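# Four arms lay a jointed cable runway on supports

## Task

Place the jointed cable runway so it rests on all three supports, sitting between each support's lugs, with one of its ends on the high support; then open the grippers and move the arms away. It only counts if the runway stays in place with no robot holding it at the end.

## Robot and tools

Robots: four identical i2rt Big YAM arms named arm1, arm2, arm3, arm4. Each has six joints, a two-finger gripper and a wrist camera (arm1_cam_wrist to arm4_cam_wrist). Two fixed room cameras also exist: cam_high and cam_low. With joints 1 and 6 at 0 and the hand level and pointing forward, the wrist camera rides on top of the hand facing the fingertips. Reach is about 1.0 m from the joint 1 axis. Arms do not wait for one another.

Frame: a single scene frame, origin on the floor, +z up. The hand point is halfway between the fingertips; the hand's z axis runs along the fingers and the fingers open along its y axis. Foot poses are never printed. Camera calibrations (OpenCV pinhole with radial distortion, K in pixels, T_world_to_cam in metres) are given for scene 1; results list any camera whose numbers change. Room cameras may be off by up to about 2.3 degrees and 9 mm; wrist camera poses derive from reported joints and can be less accurate.

Tool execute_actions: argument "actions" is a list holding one action or none. An action is an object keyed by arm name; under each arm goes "joints", an object of absolute targets (not offsets) by joint name. Numbers are per joint, in radians except the gripper in metres: joint1_rad -2.879 to 2.879 (turns arm about its foot, positive counter-clockwise seen from above, 0 faces the foot's direction); joint2_rad 0 to 3.141 (shoulder; 0 is upper arm pointing back roughly level, positive lifts it up then forward); joint3_rad 0 to 3.019 (elbow; 0 folded, positive opens); joint4_rad -1.692 to 1.57 (hand pitch, positive tips fingers up); joint5_rad -1.57 to 1.57 (hand sideways, positive to the arm's right); joint6_rad -2.094 to 2.094 (hand roll, positive clockwise seen from behind); gripper_m 0 to 0.093 (fingertip gap). Done tolerances: ±0.045, ±0.14, ±0.09, ±0.055, ±0.03, ±0.035 rad and ±0.003 m. All motions in one action start together and may finish at different times; each joint has its own speed so the hand path can swing wide. No action exceeds 15 s. Omitted joints or arms may still push toward earlier targets. An unknown key or out-of-range number rejects the whole call and nothing moves. Optional "cameras" lists which images to return (null, omitted or ["all"] = every camera, [] = none); images come at call end, ordered as the "pictures" line says. An empty action list just reports state and images.

Tool wait: "seconds" 0 to 10; nothing new is commanded, returns state and images. Tool zoom_image: "camera" plus "region" [x0, y0, x1, y1] in pixels of that camera's latest full image, top-left is (0,0), at most 504x504. Tool finished_scene: "scene" number (1 or 2); ends the scene permanently and reports success; the next scene's task arrives in its result. If resuming from a summary, first send an empty execute_actions to learn the scene and task.

Result lines: joint_positions give current joint values. joint_status tells how each commanded motion ended: "off_target" (resting away from target, maybe still pushing); "contact_stop" or "time_out" (target dropped, holds where it stopped, though a timed-out joint may keep a target at most 0.375, 0.375, 0.113, 0.225, 0.075, 0.3 rad from its position for joints 1-6 and keep pushing; on_its_own names those); "not_followed" (a self/inter-arm collision check withheld the arm's targets, shown with a "joint command not followed" line and usually a "cause:"; the gripper part still runs, and withheld targets may be retried with later actions). on_its_own covers uncommanded behaviour; "held at" is the held target, not the position. To relieve a push, send the joint its reported position. Tiny target changes may not move a joint. Loaded joints sag. Joint torques are raw drive outputs in arm-joint order, nonzero even in free air, with per-arm offset, scale and noise. If any call reports a stop, later execute_actions, wait and finished_scene calls in the same reply are skipped.

Hazards: the arms do not stop on contact and can push hard. A hard press between two robots fails the task and ends the run; a hard collision may too. The collision check can be late and ignores fingers, gripper housings and wrist cameras. Never push objects out of the work area or onto the floor. Avoid drops, slips, slams and forceful pushing. Sustained loads heat motors: a MOTOR HOT line appears from 85 °C; at 100 °C an OVER-TEMPERATURE FAULT makes that arm and gripper go limp and fall, and joint_status shows "limit_stop_at_motor_heat" (resend targets afterward). Some heat carries into the next scene. The robot keeps holding your last command while you think, so long deliberation while loaded costs heat. Shorter robot motion time is better.

Typical order: inspect with cameras, open grippers, approach and grasp the runway (likely with several arms sharing it), lift, carry over the supports, lower it between the lugs with one end on the high support, open the grippers, raise and retract, verify it rests unaided, then call finished_scene.

Each tool is called after "Emit:" as name([rows], argument=value, ...), one row to a line, values as JSON.

## Session

Emit:
execute_actions(actions=[])

Scene clock: 0.00 s.
Joint torques (N m, as the arm reports them, + toward a larger angle): no reading
Motor temperatures (°C, as the motors report them): arm1=[23 24 23 24 25 23] | arm2=[26 24 23 25 24 22] | arm3=[24 26 24 25 23 27] | arm4=[26 26 26 26 22 25]
arm1.joint_positions: joint1_rad=-0.085 joint2_rad=+0.642 joint3_rad=+1.391 joint4_rad=-1.198 joint5_rad=-0.211 joint6_rad=-0.065 gripper_m=+0.095
arm1.joint_status: not commanded
arm1.hand: x=-0.8748 y=-0.1714 z=+1.4265 quat_wxyz=(-0.533, +0.079, -0.840, -0.060) (m; scene frame)
arm2.joint_positions: joint1_rad=-0.171 joint2_rad=+0.591 joint3_rad=+1.440 joint4_rad=-1.528 joint5_rad=+0.259 joint6_rad=-0.044 gripper_m=+0.095
arm2.joint_status: not commanded
arm2.hand: x=-0.1545 y=-0.5042 z=+1.4474 quat_wxyz=(-0.415, +0.524, -0.726, -0.164) (m; scene frame)
arm3.joint_positions: joint1_rad=-0.428 joint2_rad=+0.549 joint3_rad=+1.338 joint4_rad=-1.185 joint5_rad=+0.285 joint6_rad=+0.304 gripper_m=+0.095
arm3.joint_status: not commanded
arm3.hand: x=+0.3125 y=-0.4840 z=+1.3947 quat_wxyz=(-0.478, +0.294, -0.772, -0.300) (m; scene frame)
arm4.joint_positions: joint1_rad=+0.006 joint2_rad=+0.538 joint3_rad=+1.446 joint4_rad=-1.145 joint5_rad=+0.101 joint6_rad=+0.258 gripper_m=+0.094
arm4.joint_status: not commanded
arm4.hand: x=+0.9257 y=-0.1458 z=+1.4946 quat_wxyz=(-0.085, -0.779, +0.072, +0.617) (m; scene frame)
pictures: arm1_cam_wrist, arm2_cam_wrist, arm3_cam_wrist, arm4_cam_wrist, cam_high, cam_low
Images, in order (width x height): arm1_cam_wrist 504x504, arm2_cam_wrist 504x504, arm3_cam_wrist 504x504, arm4_cam_wrist 504x504, cam_high 504x504, cam_low 504x504.

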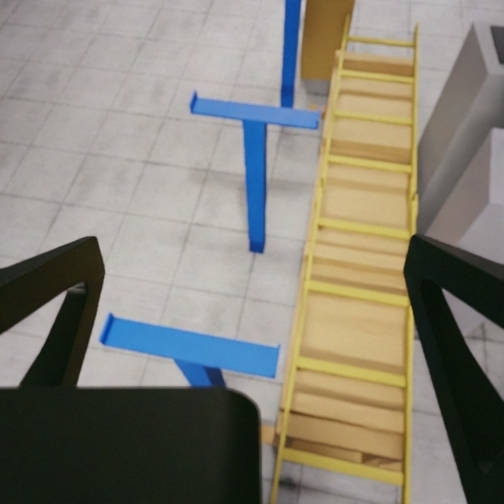

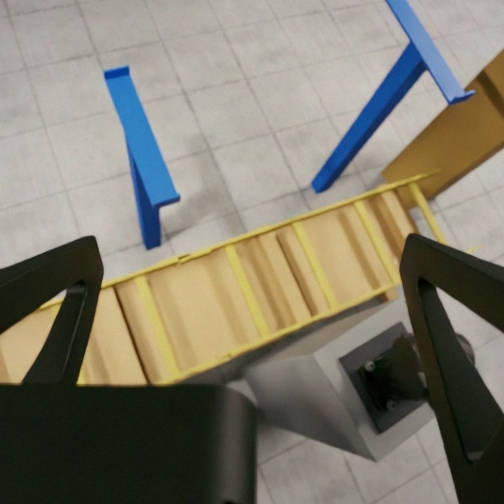

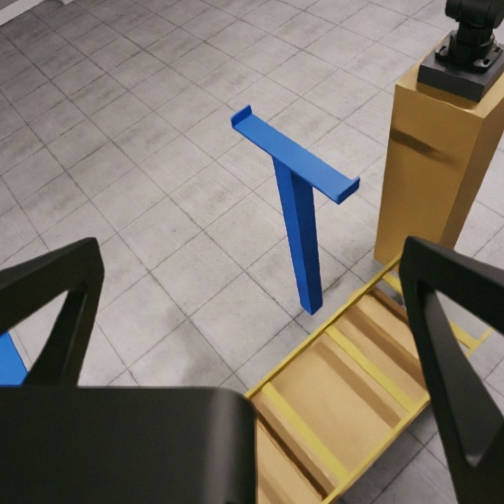

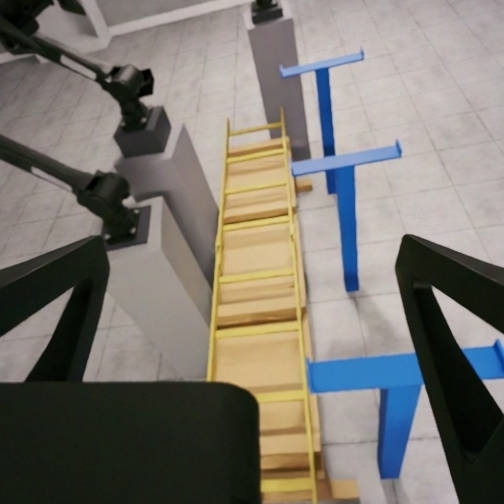

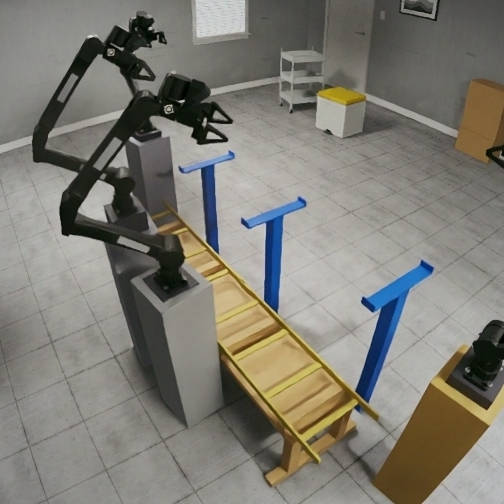

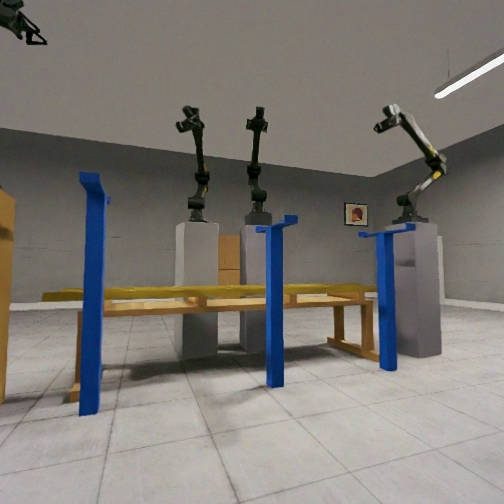

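Emit:
zoom_image(camera="cam_high", region=[120,130,460,490])

Emit:
execute_actions([
  {"arm1":{"joints":{"joint1_rad":0,"joint5_rad":0,"joint6_rad":0}},"arm2":{"joints":{"joint1_rad":0,"joint5_rad":0,"joint6_rad":0}},"arm3":{"joints":{"joint1_rad":0,"joint5_rad":0,"joint6_rad":0}},"arm4":{"joints":{"joint1_rad":0,"joint5_rad":0,"joint6_rad":0}}},
], cameras=[])

Emit:
execute_actions([
  {"arm1":{"joints":{"joint2_rad":1.3}},"arm2":{"joints":{"joint3_rad":0.8}},"arm3":{"joints":{"joint4_rad":-1.65}},"arm4":{"joints":{"joint2_rad":1.3}}},
])

Region (120, 130, 460, 490) of cam_high's 504x504 image, scaled by 1.400, with more detail than that image has.

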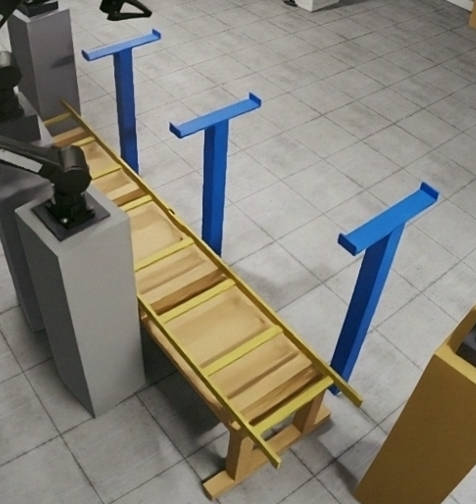

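Scene clock: 15.27 s.
Joint torques (N m, as the arm reports them, + toward a larger angle): arm1=[1.14 2.05 8.2  1.7  0.21 0.13] | arm2=[ 0.67  3.65  8.97  2.34 -0.04  0.06] | arm3=[ 1.73  3.26 11.21  1.54 -0.09 -0.12] | arm4=[-0.59  1.2   7.76  2.16 -0.05 -0.01]
Motor temperatures (°C, as the motors report them): arm1=[23 24 27 24 25 23] | arm2=[26 24 27 25 24 22] | arm3=[24 26 27 25 23 27] | arm4=[26 26 29 26 22 25]
arm1.joint_positions: joint1_rad=-0.005 joint2_rad=+0.642 joint3_rad=+1.391 joint4_rad=-1.198 joint5_rad=-0.004 joint6_rad=-0.010 gripper_m=+0.095
arm1.joint_status: all done
arm1.hand: x=-0.8725 y=-0.1858 z=+1.4251 quat_wxyz=(-0.533, +0.034, -0.845, -0.009) (m; scene frame)
arm2.joint_positions: joint1_rad=-0.004 joint2_rad=+0.591 joint3_rad=+1.440 joint4_rad=-1.528 joint5_rad=+0.003 joint6_rad=-0.009 gripper_m=+0.095
arm2.joint_status: all done
arm2.hand: x=-0.2270 y=-0.4844 z=+1.4436 quat_wxyz=(-0.321, +0.616, -0.657, -0.292) (m; scene frame)
arm3.joint_positions: joint1_rad=-0.010 joint2_rad=+0.549 joint3_rad=+1.338 joint4_rad=-1.185 joint5_rad=+0.002 joint6_rad=+0.010 gripper_m=+0.095
arm3.joint_status: all done
arm3.hand: x=+0.1750 y=-0.4488 z=+1.3928 quat_wxyz=(-0.378, +0.604, -0.568, -0.412) (m; scene frame)
arm4.joint_positions: joint1_rad=+0.006 joint2_rad=+0.538 joint3_rad=+1.446 joint4_rad=-1.145 joint5_rad=+0.003 joint6_rad=+0.013 gripper_m=+0.094
arm4.joint_status: all done
arm4.hand: x=+0.9273 y=-0.1624 z=+1.4943 quat_wxyz=(-0.047, -0.781, -0.054, +0.620) (m; scene frame)
pictures: none
No camera images: the call's "cameras" was empty. Leave "cameras" out to get every camera's image.

Scene clock: 16.83 s.
Joint torques (N m, as the arm reports them, + toward a larger angle): arm1=[ 0.93 -9.05  9.6   1.13  0.2   0.13] | arm2=[ 0.7   0.58  9.82  1.26 -0.04  0.05] | arm3=[ 1.7   3.77 10.84  0.6  -0.07 -0.12] | arm4=[ -0.71 -12.18  10.19   1.48  -0.04   0.05]
Motor temperatures (°C, as the motors report them): arm1=[23 24 28 24 25 23] | arm2=[26 24 27 25 24 22] | arm3=[24 26 27 25 23 27] | arm4=[26 26 29 26 22 25]
arm1.joint_positions: joint1_rad=-0.005 joint2_rad=+1.307 joint3_rad=+1.390 joint4_rad=-1.198 joint5_rad=-0.004 joint6_rad=-0.010 gripper_m=+0.095
arm1.joint_status: all done
arm1.hand: x=-0.6548 y=-0.1765 z=+1.1856 quat_wxyz=(-0.227, +0.036, -0.973, +0.000) (m; scene frame)
arm2.joint_positions: joint1_rad=-0.004 joint2_rad=+0.595 joint3_rad=+0.797 joint4_rad=-1.528 joint5_rad=+0.003 joint6_rad=-0.009 gripper_m=+0.095
arm2.joint_status: all done
arm2.hand: x=-0.2267 y=-0.4919 z=+1.1506 quat_wxyz=(-0.094, +0.679, -0.724, -0.082) (m; scene frame)
arm3.joint_positions: joint1_rad=-0.010 joint2_rad=+0.549 joint3_rad=+1.338 joint4_rad=-1.638 joint5_rad=+0.002 joint6_rad=+0.009 gripper_m=+0.095
arm3.joint_status: all done
arm3.hand: x=+0.1796 y=-0.5121 z=+1.3024 quat_wxyz=(-0.243, +0.681, -0.639, -0.264) (m; scene frame)
arm4.joint_positions: joint1_rad=+0.006 joint2_rad=+1.311 joint3_rad=+1.446 joint4_rad=-1.145 joint5_rad=+0.003 joint6_rad=+0.013 gripper_m=+0.094
arm4.joint_status: all done
arm4.hand: x=+0.6343 y=-0.2050 z=+1.2279 quat_wxyz=(-0.018, -0.957, -0.066, +0.280) (m; scene frame)
pictures: arm1_cam_wrist, arm2_cam_wrist, arm3_cam_wrist, arm4_cam_wrist, cam_high, cam_low
camera_calibration (this result's frames):
arm1_cam_wrist: T_world_to_cam=[[0.0788306, -0.996863, 0.00703412, -0.133238], [-0.983742, -0.076647, 0.162407, -0.841218], [-0.161358, -0.0197224, -0.986699, 1.18143], [0, 0, 0, 1]] pos_world=[-0.626406, -0.173997, 1.30327]
arm2_cam_wrist: T_world_to_cam=[[0.997097, -0.0741974, 0.0170761, 0.168543], [-0.075299, -0.927816, 0.36536, -0.889363], [-0.0112652, -0.365585, -0.93071, 1.0116], [0, 0, 0, 1]] pos_world=[-0.223626, -0.442834, 1.26356]
arm3_cam_wrist: T_world_to_cam=[[0.997262, 0.0735505, -0.00770494, -0.130397], [0.0723707, -0.99205, -0.102954, -0.382376], [-0.015216, 0.102114, -0.994656, 1.47129], [0, 0, 0, 1]] pos_world=[0.1801, -0.519985, 1.42305]
arm4_cam_wrist: T_world_to_cam=[[-0.12927, 0.991566, -0.00923899, 0.301849], [0.989733, 0.129593, 0.0602925, -0.672745], [0.0609813, -0.00135011, -0.998138, 1.31511], [0, 0, 0, 1]] pos_world=[0.62466, -0.210345, 1.35601]
Images, in order (width x height): arm1_cam_wrist 504x504, arm2_cam_wrist 504x504, arm3_cam_wrist 504x504, arm4_cam_wrist 504x504, cam_high 504x504, cam_low 504x504.

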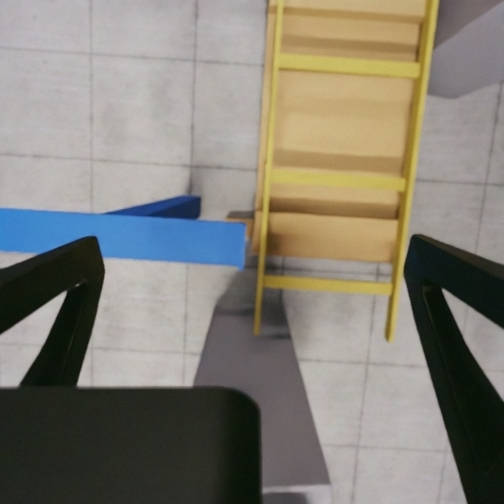

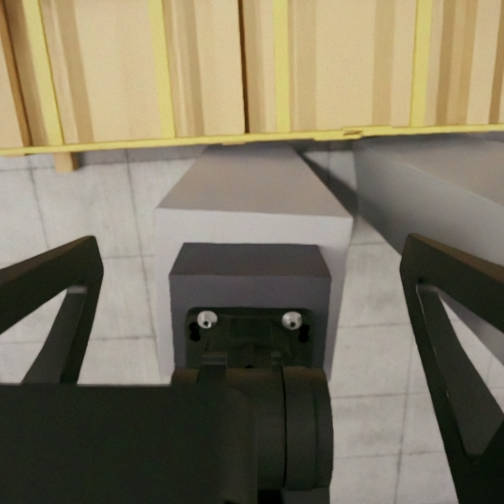

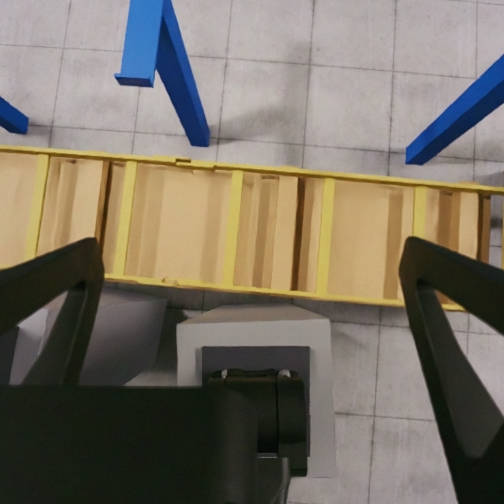

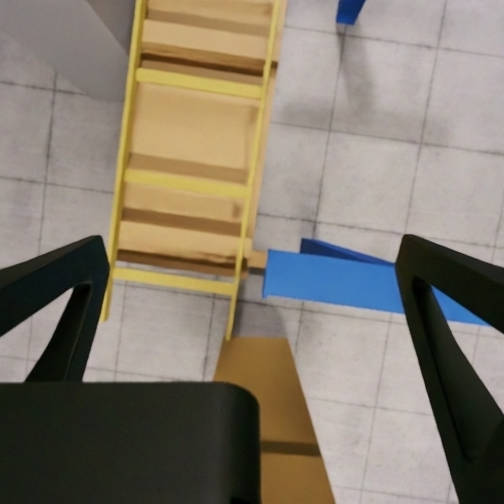

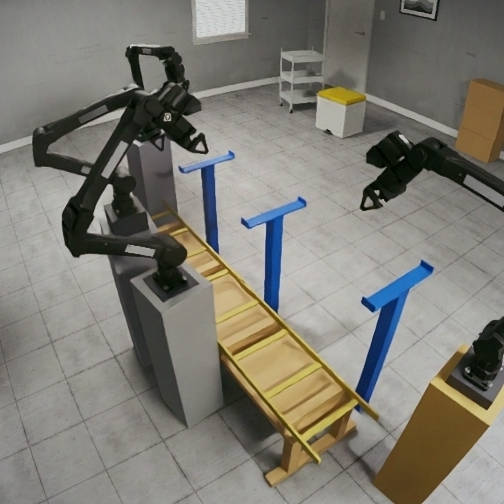

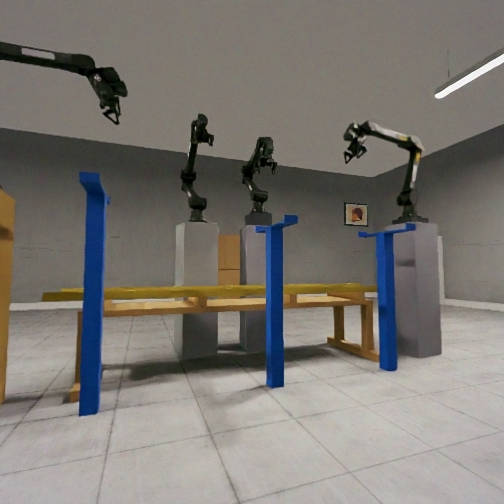

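Emit:
execute_actions([
  {"arm1":{"joints":{"joint1_rad":-0.567,"joint6_rad":1.05,"joint2_rad":1.975,"joint3_rad":0.698,"joint4_rad":-0.303}},"arm2":{"joints":{"joint1_rad":-0.22,"joint6_rad":-0.29,"joint2_rad":2.143,"joint3_rad":0.706,"joint4_rad":-0.143}},"arm3":{"joints":{"joint1_rad":-0.547,"joint6_rad":-0.46,"joint2_rad":1.887,"joint3_rad":0.708,"joint4_rad":-0.401}},"arm4":{"joints":{"joint1_rad":0.481,"joint6_rad":-0.95,"joint2_rad":1.574,"joint3_rad":1.082,"joint4_rad":-1.088}}},
], cameras=[])

Emit:
execute_actions([
  {"arm4":{"joints":{"joint2_rad":2.088,"joint3_rad":0.946,"joint4_rad":-0.438}}},
])

Scene clock: 63.20 s.
Joint torques (N m, as the arm reports them, + toward a larger angle): arm1=[  1.29 -11.24   2.98   0.71   0.1    0.15] | arm2=[  0.15 -12.64   1.79   1.19   0.    -0.12] | arm3=[  0.53 -12.26   4.76   0.28  -0.02  -0.12] | arm4=[ -0.49 -12.76   8.19   0.29  -0.03   0.04]
Motor temperatures (°C, as the motors report them): arm1=[23 27 32 24 25 23] | arm2=[26 24 30 25 24 22] | arm3=[24 26 29 25 23 27] | arm4=[26 28 35 26 22 25]
arm1.joint_positions: joint1_rad=-0.575 joint2_rad=+1.991 joint3_rad=+0.685 joint4_rad=-0.319 joint5_rad=+0.000 joint6_rad=+1.040 gripper_m=+0.095
arm1.joint_status: all done
arm1.hand: x=-0.8461 y=-0.3715 z=+0.6974 quat_wxyz=(+0.019, -0.700, -0.714, +0.011) (m; scene frame)
arm2.joint_positions: joint1_rad=-0.218 joint2_rad=+2.135 joint3_rad=+0.708 joint4_rad=-0.157 joint5_rad=+0.001 joint6_rad=-0.281 gripper_m=+0.095
arm2.joint_status: all done
arm2.hand: x=-0.1442 y=-0.3496 z=+0.7048 quat_wxyz=(+0.002, +0.705, -0.709, +0.003) (m; scene frame)
arm3.joint_positions: joint1_rad=-0.543 joint2_rad=+1.888 joint3_rad=+0.696 joint4_rad=-0.416 joint5_rad=-0.001 joint6_rad=-0.451 gripper_m=+0.095
arm3.joint_status: all done
arm3.hand: x=+0.3387 y=-0.3684 z=+0.6997 quat_wxyz=(+0.014, +0.705, -0.709, +0.001) (m; scene frame)
arm4.joint_positions: joint1_rad=+0.490 joint2_rad=+1.578 joint3_rad=+1.065 joint4_rad=-1.096 joint5_rad=+0.000 joint6_rad=-0.937 gripper_m=+0.095
arm4.joint_status: all done
arm4.hand: x=+0.7905 y=-0.3761 z=+0.9440 quat_wxyz=(+0.002, -0.707, -0.707, -0.017) (m; scene frame)
pictures: none
No camera images: the call's "cameras" was empty. Leave "cameras" out to get every camera's image.

Scene clock: 64.53 s.
Joint torques (N m, as the arm reports them, + toward a larger angle): arm1=[  1.29 -11.32   3.01   0.71   0.1    0.13] | arm2=[  0.14 -12.71   1.82   1.16   0.    -0.11] | arm3=[  0.51 -12.44   4.84   0.43  -0.01  -0.13] | arm4=[ -0.37 -15.99   3.6    0.91  -0.02  -0.02]
Motor temperatures (°C, as the motors report them): arm1=[23 27 32 24 25 23] | arm2=[26 25 30 25 24 22] | arm3=[24 26 29 25 23 27] | arm4=[26 28 35 26 22 25]
arm1.joint_positions: joint1_rad=-0.575 joint2_rad=+1.991 joint3_rad=+0.685 joint4_rad=-0.319 joint5_rad=+0.000 joint6_rad=+1.041 gripper_m=+0.095
arm1.joint_status: not commanded
arm1.hand: x=-0.8461 y=-0.3715 z=+0.6974 quat_wxyz=(+0.019, -0.700, -0.714, +0.011) (m; scene frame)
arm2.joint_positions: joint1_rad=-0.218 joint2_rad=+2.135 joint3_rad=+0.708 joint4_rad=-0.157 joint5_rad=+0.001 joint6_rad=-0.281 gripper_m=+0.095
arm2.joint_status: not commanded
arm2.hand: x=-0.1442 y=-0.3496 z=+0.7048 quat_wxyz=(+0.002, +0.705, -0.709, +0.003) (m; scene frame)
arm3.joint_positions: joint1_rad=-0.543 joint2_rad=+1.888 joint3_rad=+0.696 joint4_rad=-0.416 joint5_rad=-0.001 joint6_rad=-0.451 gripper_m=+0.095
arm3.joint_status: not commanded
arm3.hand: x=+0.3387 y=-0.3684 z=+0.6997 quat_wxyz=(+0.014, +0.705, -0.709, +0.001) (m; scene frame)
arm4.joint_positions: joint1_rad=+0.490 joint2_rad=+2.095 joint3_rad=+0.945 joint4_rad=-0.457 joint5_rad=+0.000 joint6_rad=-0.938 gripper_m=+0.095
arm4.joint_status: all done
arm4.hand: x=+0.7870 y=-0.3758 z=+0.6984 quat_wxyz=(+0.002, -0.707, -0.707, -0.016) (m; scene frame)
pictures: arm1_cam_wrist, arm2_cam_wrist, arm3_cam_wrist, arm4_cam_wrist, cam_high, cam_low
camera_calibration (this result's frames):
arm1_cam_wrist: T_world_to_cam=[[-0.999234, -0.0238836, 0.0310001, -0.876543], [-0.000886223, 0.80577, 0.592228, -0.105464], [-0.0391235, 0.591746, -0.805174, 0.869004], [0, 0, 0, 1]] pos_world=[-0.841966, -0.450185, 0.789331]
arm2_cam_wrist: T_world_to_cam=[[0.999849, -0.0126439, 0.011879, 0.129998], [-0.0172186, -0.806961, 0.590354, -0.696168], [0.00212146, -0.59047, -0.807057, 0.485797], [0, 0, 0, 1]] pos_world=[-0.142996, -0.273288, 0.801507]
arm3_cam_wrist: T_world_to_cam=[[0.999695, -0.00259311, -0.0245759, -0.321358], [0.0128303, -0.795481, 0.605843, -0.71674], [-0.0211207, -0.605973, -0.795205, 0.461104], [0, 0, 0, 1]] pos_world=[0.340194, -0.291569, 0.793006]
arm4_cam_wrist: T_world_to_cam=[[-0.99962, 0.0119216, -0.0248632, 0.813722], [-0.00572534, 0.792313, 0.610088, -0.121266], [0.0269727, 0.609999, -0.791943, 0.88959], [0, 0, 0, 1]] pos_world=[0.788724, -0.456269, 0.798719]
Images, in order (width x height): arm1_cam_wrist 504x504, arm2_cam_wrist 504x504, arm3_cam_wrist 504x504, arm4_cam_wrist 504x504, cam_high 504x504, cam_low 504x504.

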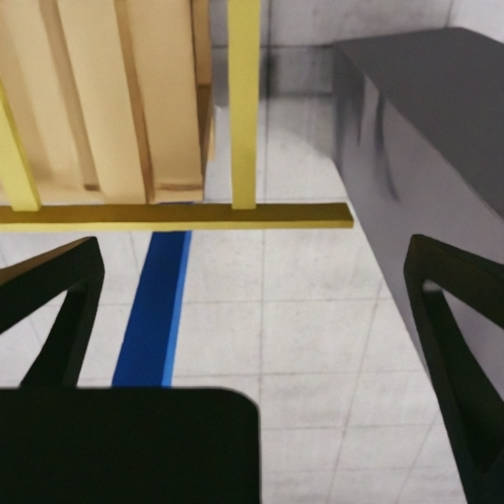

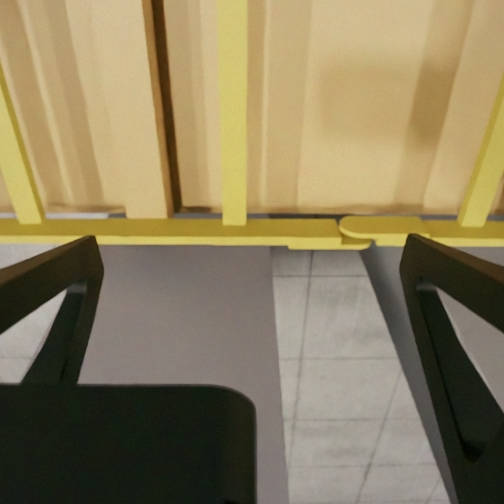

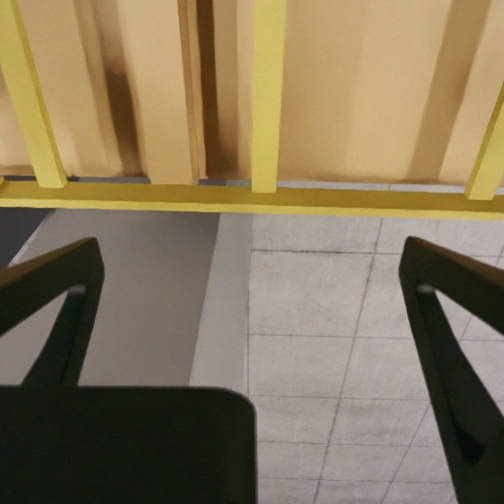

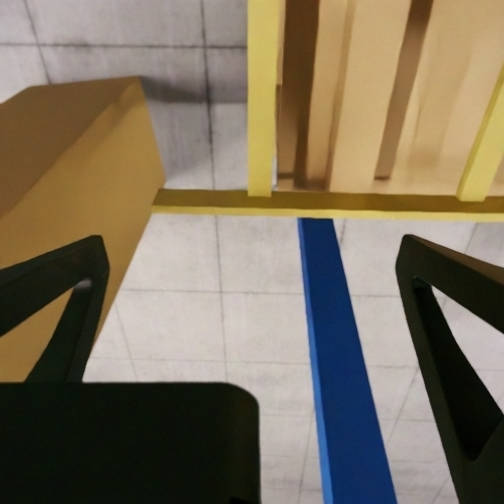

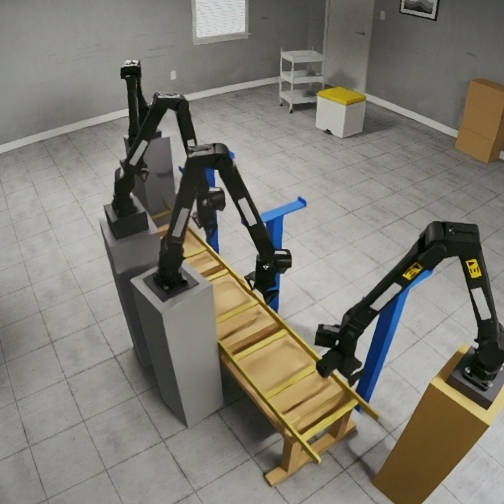

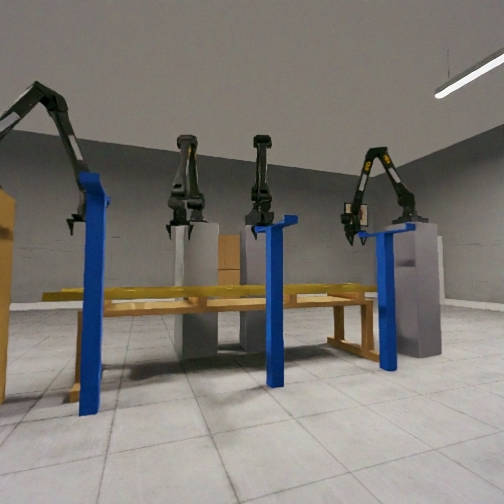

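Emit:
execute_actions([
  {"arm1":{"joints":{"joint2_rad":2.55,"joint3_rad":0.875,"joint4_rad":0.11}},"arm2":{"joints":{"joint1_rad":-0.165,"joint6_rad":-0.23,"joint2_rad":2.71,"joint3_rad":0.95,"joint4_rad":0.19}},"arm3":{"joints":{"joint1_rad":-0.56,"joint2_rad":2.456,"joint3_rad":0.866,"joint4_rad":0.02}},"arm4":{"joints":{"joint2_rad":2.573,"joint3_rad":1.115,"joint4_rad":-0.11}}},
])

Scene clock: 77.10 s.
Joint torques (N m, as the arm reports them, + toward a larger angle): arm1=[  1.27 -13.31  -0.32   0.74   0.1    0.12] | arm2=[  0.22 -15.65  -0.8    1.1    0.     0.06] | arm3=[ -0.29 -17.2    0.14   0.42  -0.01  -0.12] | arm4=[ -0.21 -17.61   1.48   0.73   0.01   0.  ]
Motor temperatures (°C, as the motors report them): arm1=[23 28 28 24 25 23] | arm2=[26 26 27 25 24 22] | arm3=[24 27 27 25 23 27] | arm4=[26 29 32 26 22 25]
arm1.joint_positions: joint1_rad=-0.575 joint2_rad=+2.568 joint3_rad=+0.874 joint4_rad=+0.095 joint5_rad=+0.000 joint6_rad=+1.042 gripper_m=+0.095
arm1.joint_status: all done
arm1.hand: x=-0.8471 y=-0.3731 z=+0.5172 quat_wxyz=(+0.007, -0.700, -0.714, +0.008) (m; scene frame)
arm2.joint_positions: joint1_rad=-0.163 joint2_rad=+2.720 joint3_rad=+0.947 joint4_rad=+0.178 joint5_rad=+0.001 joint6_rad=-0.238 gripper_m=+0.095
arm2.joint_status: all done
arm2.hand: x=-0.1660 y=-0.3637 z=+0.5179 quat_wxyz=(+0.007, +0.709, -0.705, +0.006) (m; scene frame)
arm3.joint_positions: joint1_rad=-0.547 joint2_rad=+2.478 joint3_rad=+0.863 joint4_rad=+0.007 joint5_rad=-0.001 joint6_rad=-0.451 gripper_m=+0.095
arm3.joint_status: all done
arm3.hand: x=+0.3392 y=-0.3675 z=+0.5141 quat_wxyz=(+0.014, +0.703, -0.711, +0.001) (m; scene frame)
arm4.joint_positions: joint1_rad=+0.490 joint2_rad=+2.591 joint3_rad=+1.107 joint4_rad=-0.128 joint5_rad=+0.000 joint6_rad=-0.938 gripper_m=+0.095
arm4.joint_status: all done
arm4.hand: x=+0.7967 y=-0.3666 z=+0.5129 quat_wxyz=(+0.002, -0.707, -0.707, -0.019) (m; scene frame)
pictures: arm1_cam_wrist, arm2_cam_wrist, arm3_cam_wrist, arm4_cam_wrist, cam_high, cam_low
camera_calibration (this result's frames):
arm1_cam_wrist: T_world_to_cam=[[-0.999703, -0.0227671, 0.00867835, -0.86048], [-0.0134701, 0.813235, 0.58178, 0.000103263], [-0.020303, 0.58149, -0.8133, 0.741152], [0, 0, 0, 1]] pos_world=[-0.845176, -0.450647, 0.610186]
arm2_cam_wrist: T_world_to_cam=[[0.99995, -0.000718371, 0.00994234, 0.159181], [-0.00653225, -0.800623, 0.599132, -0.598094], [0.00752967, -0.599167, -0.800588, 0.32099], [0, 0, 0, 1]] pos_world=[-0.165497, -0.286407, 0.613736]
arm3_cam_wrist: T_world_to_cam=[[0.999674, -0.00603085, -0.0248072, -0.327544], [0.0102428, -0.795315, 0.606109, -0.602769], [-0.0233849, -0.606166, -0.794994, 0.314678], [0, 0, 0, 1]] pos_world=[0.34097, -0.29062, 0.607386]
arm4_cam_wrist: T_world_to_cam=[[-0.99952, 0.0112829, -0.0288449, 0.820416], [-0.00874855, 0.790523, 0.61237, -0.0147787], [0.0297119, 0.612328, -0.790045, 0.734526], [0, 0, 0, 1]] pos_world=[0.798069, -0.447345, 0.613024]
Images, in order (width x height): arm1_cam_wrist 504x504, arm2_cam_wrist 504x504, arm3_cam_wrist 504x504, arm4_cam_wrist 504x504, cam_high 504x504, cam_low 504x504.

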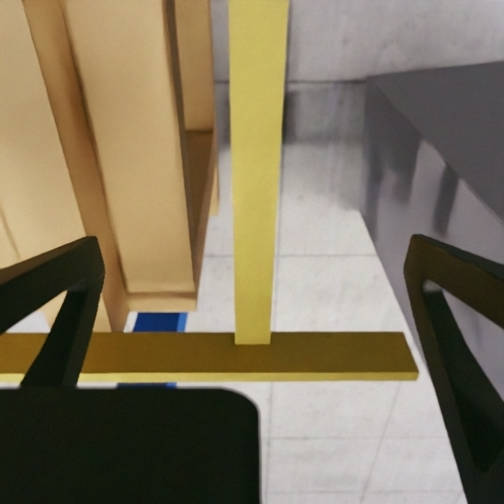

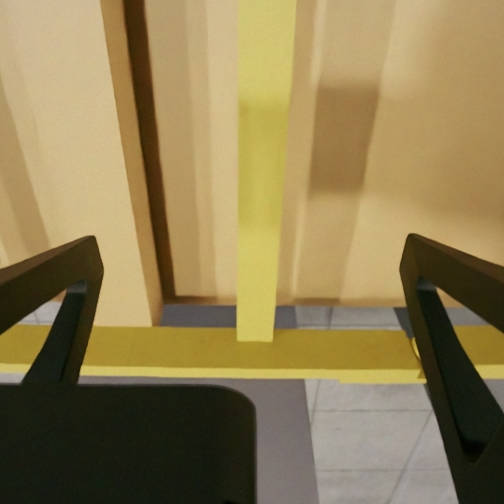

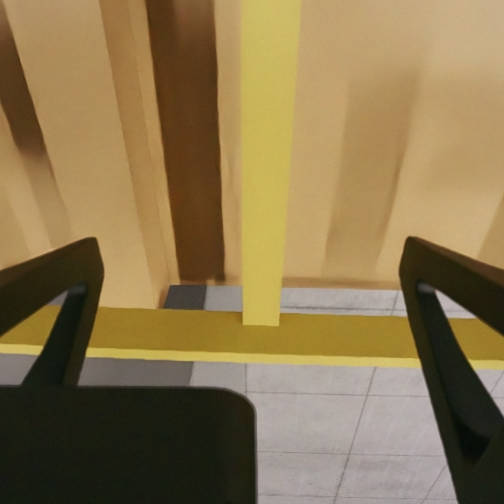

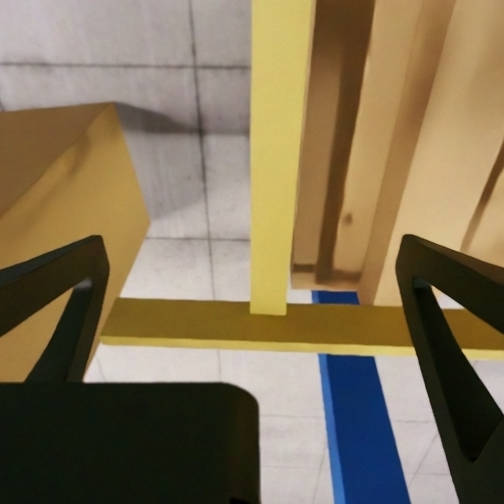

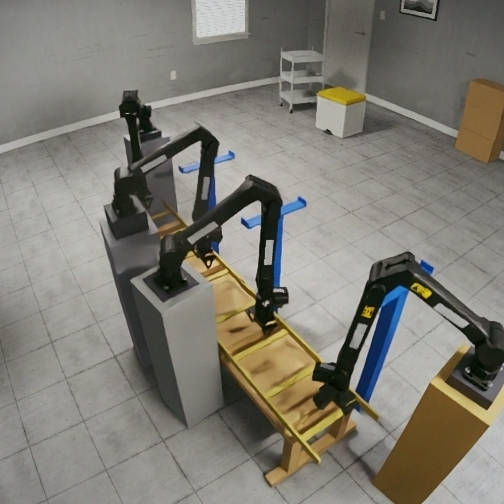

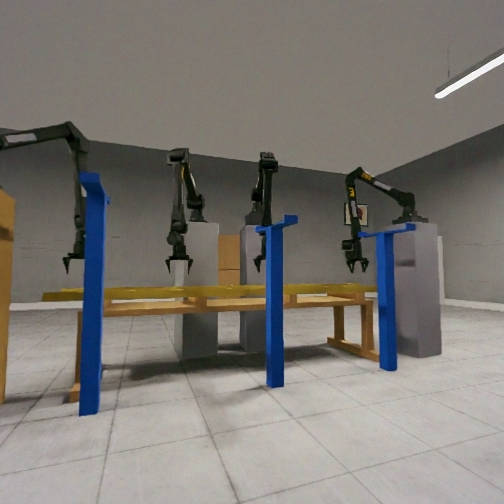

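Emit:
execute_actions([
  {"arm1":{"joints":{"joint2_rad":2.925,"joint3_rad":1.16,"joint4_rad":0.2,"gripper_m":0.06}},"arm2":{"joints":{"joint2_rad":3.065,"joint3_rad":1.28,"joint4_rad":0.22,"gripper_m":0.07}},"arm3":{"joints":{"joint2_rad":2.825,"joint3_rad":1.12,"joint4_rad":0.155,"gripper_m":0.07}},"arm4":{"joints":{"joint2_rad":2.913,"joint3_rad":1.393,"joint4_rad":-0.025,"gripper_m":0.07}}},
])

Scene clock: 95.83 s.
Joint torques (N m, as the arm reports them, + toward a larger angle): arm1=[  0.2  -11.01  -1.96   0.1    0.52   0.09] | arm2=[  0.23 -15.8   -1.12   0.76   0.     0.05] | arm3=[  0.07 -10.73  -0.66  -0.03   0.39  -0.17] | arm4=[  0.22 -14.81   1.29   0.8    0.17  -0.03]
Motor temperatures (°C, as the motors report them): arm1=[23 29 26 24 25 23] | arm2=[26 27 25 25 24 22] | arm3=[24 29 26 25 23 27] | arm4=[26 30 29 26 22 25]
arm1.joint_positions: joint1_rad=-0.564 joint2_rad=+2.892 joint3_rad=+1.185 joint4_rad=+0.207 joint5_rad=-0.010 joint6_rad=+1.045 gripper_m=+0.060
arm1.joint_status: all done
arm1.hand: x=-0.8016 y=-0.3935 z=+0.3980 quat_wxyz=(-0.040, -0.697, -0.716, -0.011) (m; scene frame)
arm2.joint_positions: joint1_rad=-0.163 joint2_rad=+3.075 joint3_rad=+1.277 joint4_rad=+0.215 joint5_rad=+0.001 joint6_rad=-0.238 gripper_m=+0.070
arm2.joint_status: all done
arm2.hand: x=-0.1651 y=-0.3610 z=+0.3840 quat_wxyz=(+0.002, +0.709, -0.705, +0.003) (m; scene frame)
arm3.joint_positions: joint1_rad=-0.551 joint2_rad=+2.756 joint3_rad=+1.126 joint4_rad=+0.161 joint5_rad=-0.012 joint6_rad=-0.446 gripper_m=+0.070
arm3.joint_status: all done
arm3.hand: x=+0.3671 y=-0.3090 z=+0.4156 quat_wxyz=(-0.049, +0.699, -0.713, -0.027) (m; scene frame)
arm4.joint_positions: joint1_rad=+0.487 joint2_rad=+2.856 joint3_rad=+1.392 joint4_rad=-0.032 joint5_rad=-0.003 joint6_rad=-0.938 gripper_m=+0.070
arm4.joint_status: all done
arm4.hand: x=+0.7469 y=-0.4014 z=+0.4156 quat_wxyz=(+0.009, -0.707, -0.706, +0.039) (m; scene frame)
pictures: arm1_cam_wrist, arm2_cam_wrist, arm3_cam_wrist, arm4_cam_wrist, cam_high, cam_low
camera_calibration (this result's frames):
arm1_cam_wrist: T_world_to_cam=[[-0.996079, -0.0328432, -0.082144, -0.779323], [-0.072521, 0.834923, 0.545567, 0.0622304], [0.0506657, 0.549385, -0.834032, 0.709501], [0, 0, 0, 1]] pos_world=[-0.807701, -0.467342, 0.493778]
arm2_cam_wrist: T_world_to_cam=[[0.999922, -0.000817591, 0.0124858, 0.158582], [-0.00803281, -0.807026, 0.590461, -0.51494], [0.0095936, -0.590515, -0.80697, 0.221377], [0, 0, 0, 1]] pos_world=[-0.16483, -0.284714, 0.480716]
arm3_cam_wrist: T_world_to_cam=[[0.999561, -0.015415, 0.0252915, -0.381159], [-0.0259857, -0.866169, 0.499075, -0.460969], [0.0142135, -0.499513, -0.86619, 0.321259], [0, 0, 0, 1]] pos_world=[0.364447, -0.24468, 0.517969]
arm4_cam_wrist: T_world_to_cam=[[-0.997998, 0.014748, 0.0615, 0.730914], [0.0463421, 0.832263, 0.552441, 0.0723836], [-0.0430368, 0.554185, -0.83128, 0.728571], [0, 0, 0, 1]] pos_world=[0.757452, -0.474785, 0.520707]
Images, in order (width x height): arm1_cam_wrist 504x504, arm2_cam_wrist 504x504, arm3_cam_wrist 504x504, arm4_cam_wrist 504x504, cam_high 504x504, cam_low 504x504.

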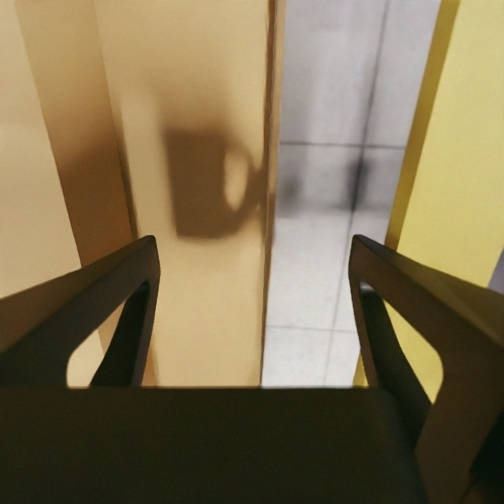

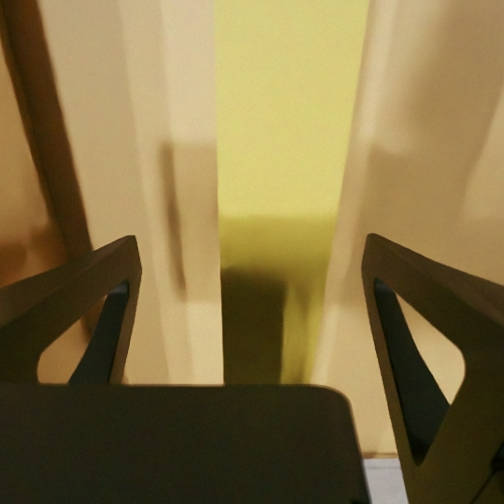

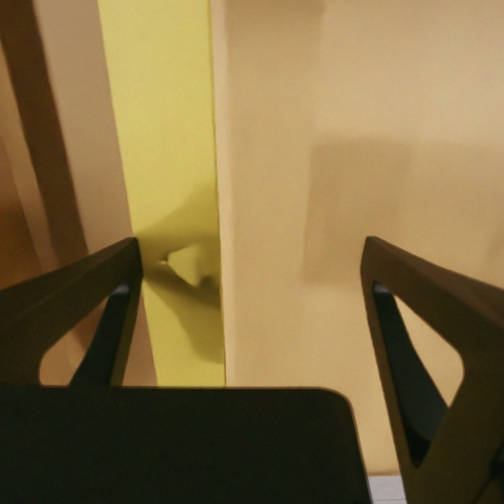

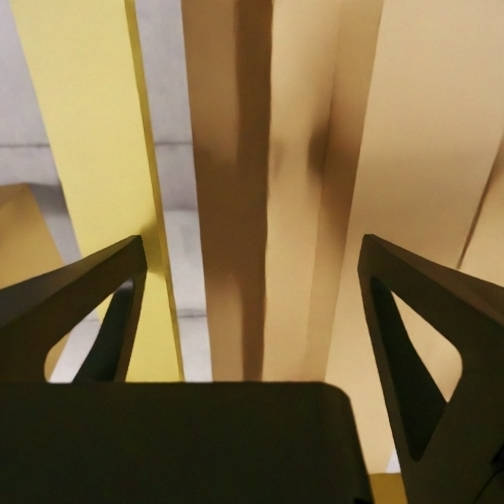

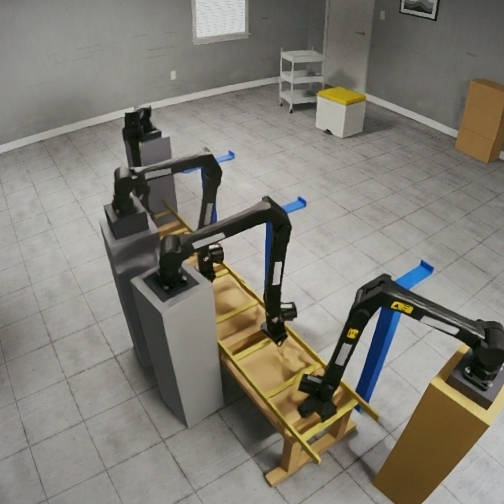

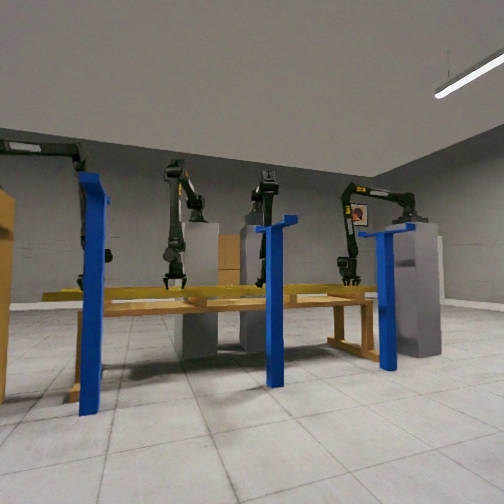

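Emit:
execute_actions([
  {"arm1":{"joints":{"joint2_rad":2.78,"joint3_rad":1.12}},"arm3":{"joints":{"joint2_rad":2.69,"joint3_rad":1.07}},"arm4":{"joints":{"joint2_rad":2.79,"joint3_rad":1.33}}},
], cameras=[])

Emit:
execute_actions([
  {"arm1":{"joints":{"joint3_rad":1.03,"joint4_rad":0.17,"gripper_m":0.07}},"arm3":{"joints":{"joint3_rad":1.015,"joint4_rad":0.11,"gripper_m":0.085}},"arm4":{"joints":{"joint3_rad":1.28,"joint4_rad":-0.06,"gripper_m":0.085}}},
], cameras=[])

Emit:
execute_actions([
  {"arm1":{"joints":{"joint2_rad":2.85,"joint3_rad":1.085,"joint4_rad":0.185}},"arm3":{"joints":{"joint2_rad":2.755,"joint3_rad":1.06,"joint4_rad":0.135}},"arm4":{"joints":{"joint2_rad":2.85,"joint3_rad":1.325,"joint4_rad":-0.04}}},
], cameras=["arm1_cam_wrist","arm3_cam_wrist","arm4_cam_wrist"])

Scene clock: 110.10 s.
Joint torques (N m, as the arm reports them, + toward a larger angle): arm1=[  0.17 -14.4   -0.22   0.15   0.28   0.09] | arm2=[  0.16 -15.93  -1.04   0.77   0.     0.05] | arm3=[  0.09 -18.26  -0.25  -0.04   0.06  -0.11] | arm4=[ -0.22 -19.01   1.36   0.72   0.15   0.04]
Motor temperatures (°C, as the motors report them): arm1=[23 29 26 24 25 23] | arm2=[26 28 25 25 24 22] | arm3=[24 28 25 25 23 27] | arm4=[26 30 29 26 22 25]
arm1.joint_positions: joint1_rad=-0.564 joint2_rad=+2.790 joint3_rad=+1.121 joint4_rad=+0.207 joint5_rad=-0.004 joint6_rad=+1.045 gripper_m=+0.060
arm1.joint_status: all done
arm1.hand: x=-0.7854 y=-0.4031 z=+0.4364 quat_wxyz=(-0.059, -0.696, -0.715, -0.013) (m; scene frame)
arm2.joint_positions: joint1_rad=-0.163 joint2_rad=+3.075 joint3_rad=+1.277 joint4_rad=+0.215 joint5_rad=+0.001 joint6_rad=-0.238 gripper_m=+0.070
arm2.joint_status: not commanded
arm2.hand: x=-0.1651 y=-0.3610 z=+0.3840 quat_wxyz=(+0.002, +0.709, -0.705, +0.003) (m; scene frame)
arm3.joint_positions: joint1_rad=-0.551 joint2_rad=+2.713 joint3_rad=+1.068 joint4_rad=+0.162 joint5_rad=-0.003 joint6_rad=-0.451 gripper_m=+0.070
arm3.joint_status: all done
arm3.hand: x=+0.3628 y=-0.3211 z=+0.4317 quat_wxyz=(-0.044, +0.701, -0.712, -0.020) (m; scene frame)
arm4.joint_positions: joint1_rad=+0.487 joint2_rad=+2.801 joint3_rad=+1.327 joint4_rad=-0.032 joint5_rad=-0.003 joint6_rad=-0.938 gripper_m=+0.070
arm4.joint_status: all done
arm4.hand: x=+0.7545 y=-0.3960 z=+0.4358 quat_wxyz=(+0.008, -0.707, -0.706, +0.034) (m; scene frame)
pictures: none
No camera images: the call's "cameras" was empty. Leave "cameras" out to get every camera's image.

Scene clock: 111.00 s.
Joint torques (N m, as the arm reports them, + toward a larger angle): arm1=[  0.21 -12.93  -0.76  -0.11   0.28   0.09] | arm2=[  0.22 -15.91  -1.05   0.78   0.     0.05] | arm3=[  0.06 -18.21  -0.82  -0.28   0.06  -0.12] | arm4=[ -0.29 -18.18   0.72  -0.14   0.12  -0.01]
Motor temperatures (°C, as the motors report them): arm1=[23 29 26 24 25 23] | arm2=[26 28 25 25 24 22] | arm3=[24 29 25 25 23 27] | arm4=[26 30 29 26 22 25]
arm1.joint_positions: joint1_rad=-0.564 joint2_rad=+2.789 joint3_rad=+1.028 joint4_rad=+0.180 joint5_rad=-0.004 joint6_rad=+1.045 gripper_m=+0.070
arm1.joint_status: all done
arm1.hand: x=-0.8423 y=-0.3720 z=+0.4395 quat_wxyz=(-0.001, -0.698, -0.716, +0.003) (m; scene frame)
arm2.joint_positions: joint1_rad=-0.163 joint2_rad=+3.075 joint3_rad=+1.277 joint4_rad=+0.215 joint5_rad=+0.001 joint6_rad=-0.238 gripper_m=+0.070
arm2.joint_status: not commanded
arm2.hand: x=-0.1651 y=-0.3610 z=+0.3840 quat_wxyz=(+0.002, +0.709, -0.705, +0.003) (m; scene frame)
arm3.joint_positions: joint1_rad=-0.551 joint2_rad=+2.710 joint3_rad=+1.013 joint4_rad=+0.119 joint5_rad=-0.003 joint6_rad=-0.451 gripper_m=+0.085
arm3.joint_status: all done
arm3.hand: x=+0.3432 y=-0.3602 z=+0.4334 quat_wxyz=(+0.001, +0.702, -0.712, -0.005) (m; scene frame)
arm4.joint_positions: joint1_rad=+0.487 joint2_rad=+2.800 joint3_rad=+1.281 joint4_rad=-0.045 joint5_rad=-0.003 joint6_rad=-0.938 gripper_m=+0.085
arm4.joint_status: all done
arm4.hand: x=+0.7799 y=-0.3774 z=+0.4345 quat_wxyz=(+0.004, -0.708, -0.706, +0.005) (m; scene frame)
pictures: none
No camera images: the call's "cameras" was empty. Leave "cameras" out to get every camera's image.

Scene clock: 111.83 s.
Joint torques (N m, as the arm reports them, + toward a larger angle): arm1=[  0.22 -12.74  -1.21   0.42   0.28   0.1 ] | arm2=[  0.17 -15.92  -1.04   0.77   0.01   0.06] | arm3=[  0.07 -14.34  -1.11   0.28   0.06  -0.12] | arm4=[  0.49 -16.66   1.11   0.53   0.13  -0.02]
Motor temperatures (°C, as the motors report them): arm1=[23 29 26 24 25 23] | arm2=[26 28 25 25 24 22] | arm3=[24 29 25 25 23 27] | arm4=[26 30 29 26 22 25]
arm1.joint_positions: joint1_rad=-0.564 joint2_rad=+2.851 joint3_rad=+1.090 joint4_rad=+0.180 joint5_rad=-0.004 joint6_rad=+1.045 gripper_m=+0.070
arm1.joint_status: all done
arm1.hand: x=-0.8390 y=-0.3741 z=+0.4160 quat_wxyz=(-0.001, -0.698, -0.716, +0.003) (m; scene frame)
arm2.joint_positions: joint1_rad=-0.163 joint2_rad=+3.075 joint3_rad=+1.277 joint4_rad=+0.215 joint5_rad=+0.001 joint6_rad=-0.238 gripper_m=+0.070
arm2.joint_status: not commanded
arm2.hand: x=-0.1651 y=-0.3610 z=+0.3840 quat_wxyz=(+0.002, +0.709, -0.705, +0.003) (m; scene frame)
arm3.joint_positions: joint1_rad=-0.551 joint2_rad=+2.745 joint3_rad=+1.064 joint4_rad=+0.124 joint5_rad=-0.003 joint6_rad=-0.451 gripper_m=+0.085
arm3.joint_status: all done
arm3.hand: x=+0.3499 y=-0.3467 z=+0.4198 quat_wxyz=(-0.009, +0.702, -0.712, -0.009) (m; scene frame)
arm4.joint_positions: joint1_rad=+0.487 joint2_rad=+2.831 joint3_rad=+1.321 joint4_rad=-0.045 joint5_rad=-0.003 joint6_rad=-0.938 gripper_m=+0.085
arm4.joint_status: all done
arm4.hand: x=+0.7741 y=-0.3815 z=+0.4227 quat_wxyz=(+0.004, -0.708, -0.706, +0.009) (m; scene frame)
pictures: arm1_cam_wrist, arm3_cam_wrist, arm4_cam_wrist
camera_calibration (this result's frames):
arm1_cam_wrist: T_world_to_cam=[[-0.999506, -0.0301701, -0.00875669, -0.84685], [-0.029689, 0.816024, 0.577255, 0.04919], [-0.0102702, 0.57723, -0.816517, 0.667696], [0, 0, 0, 1]] pos_world=[-0.838114, -0.451104, 0.509374]
arm3_cam_wrist: T_world_to_cam=[[0.99994, -0.00992914, -0.00458754, -0.350317], [-0.00555928, -0.822581, 0.568621, -0.517417], [-0.00941954, -0.568561, -0.822587, 0.272306], [0, 0, 0, 1]] pos_world=[0.349984, -0.274273, 0.516602]
arm4_cam_wrist: T_world_to_cam=[[-0.999811, 0.0135848, 0.0139229, 0.778436], [0.0191563, 0.812001, 0.583342, 0.0509299], [-0.00338081, 0.583498, -0.812107, 0.696936], [0, 0, 0, 1]] pos_world=[0.779669, -0.458591, 0.525439]
Images, in order (width x height): arm1_cam_wrist 504x504, arm3_cam_wrist 504x504, arm4_cam_wrist 504x504.

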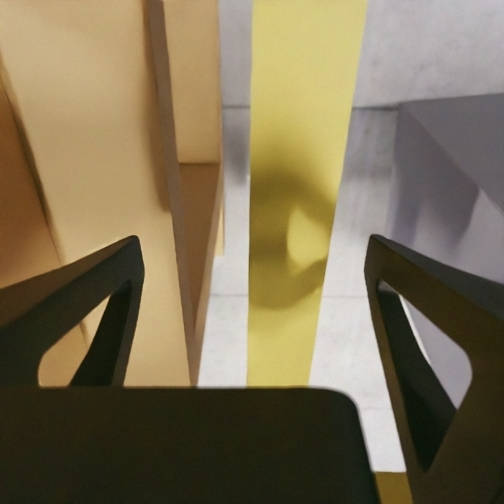

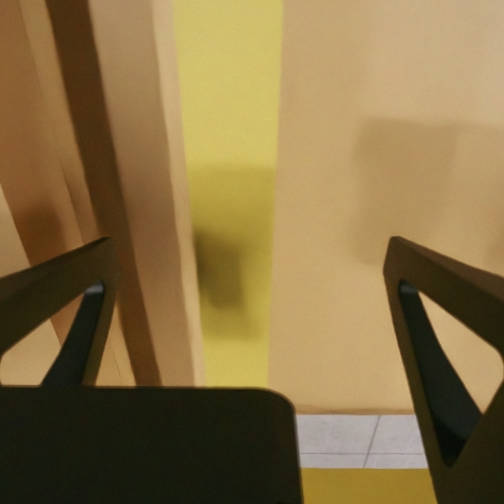

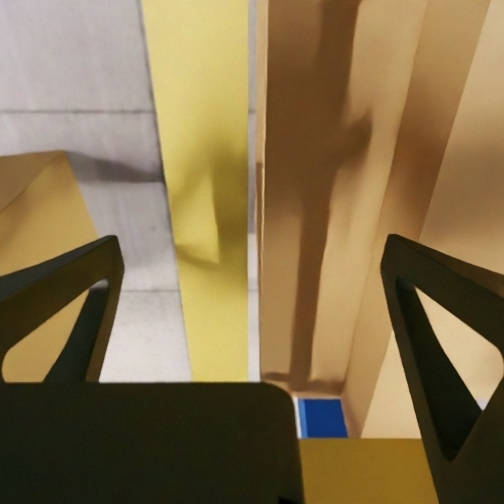

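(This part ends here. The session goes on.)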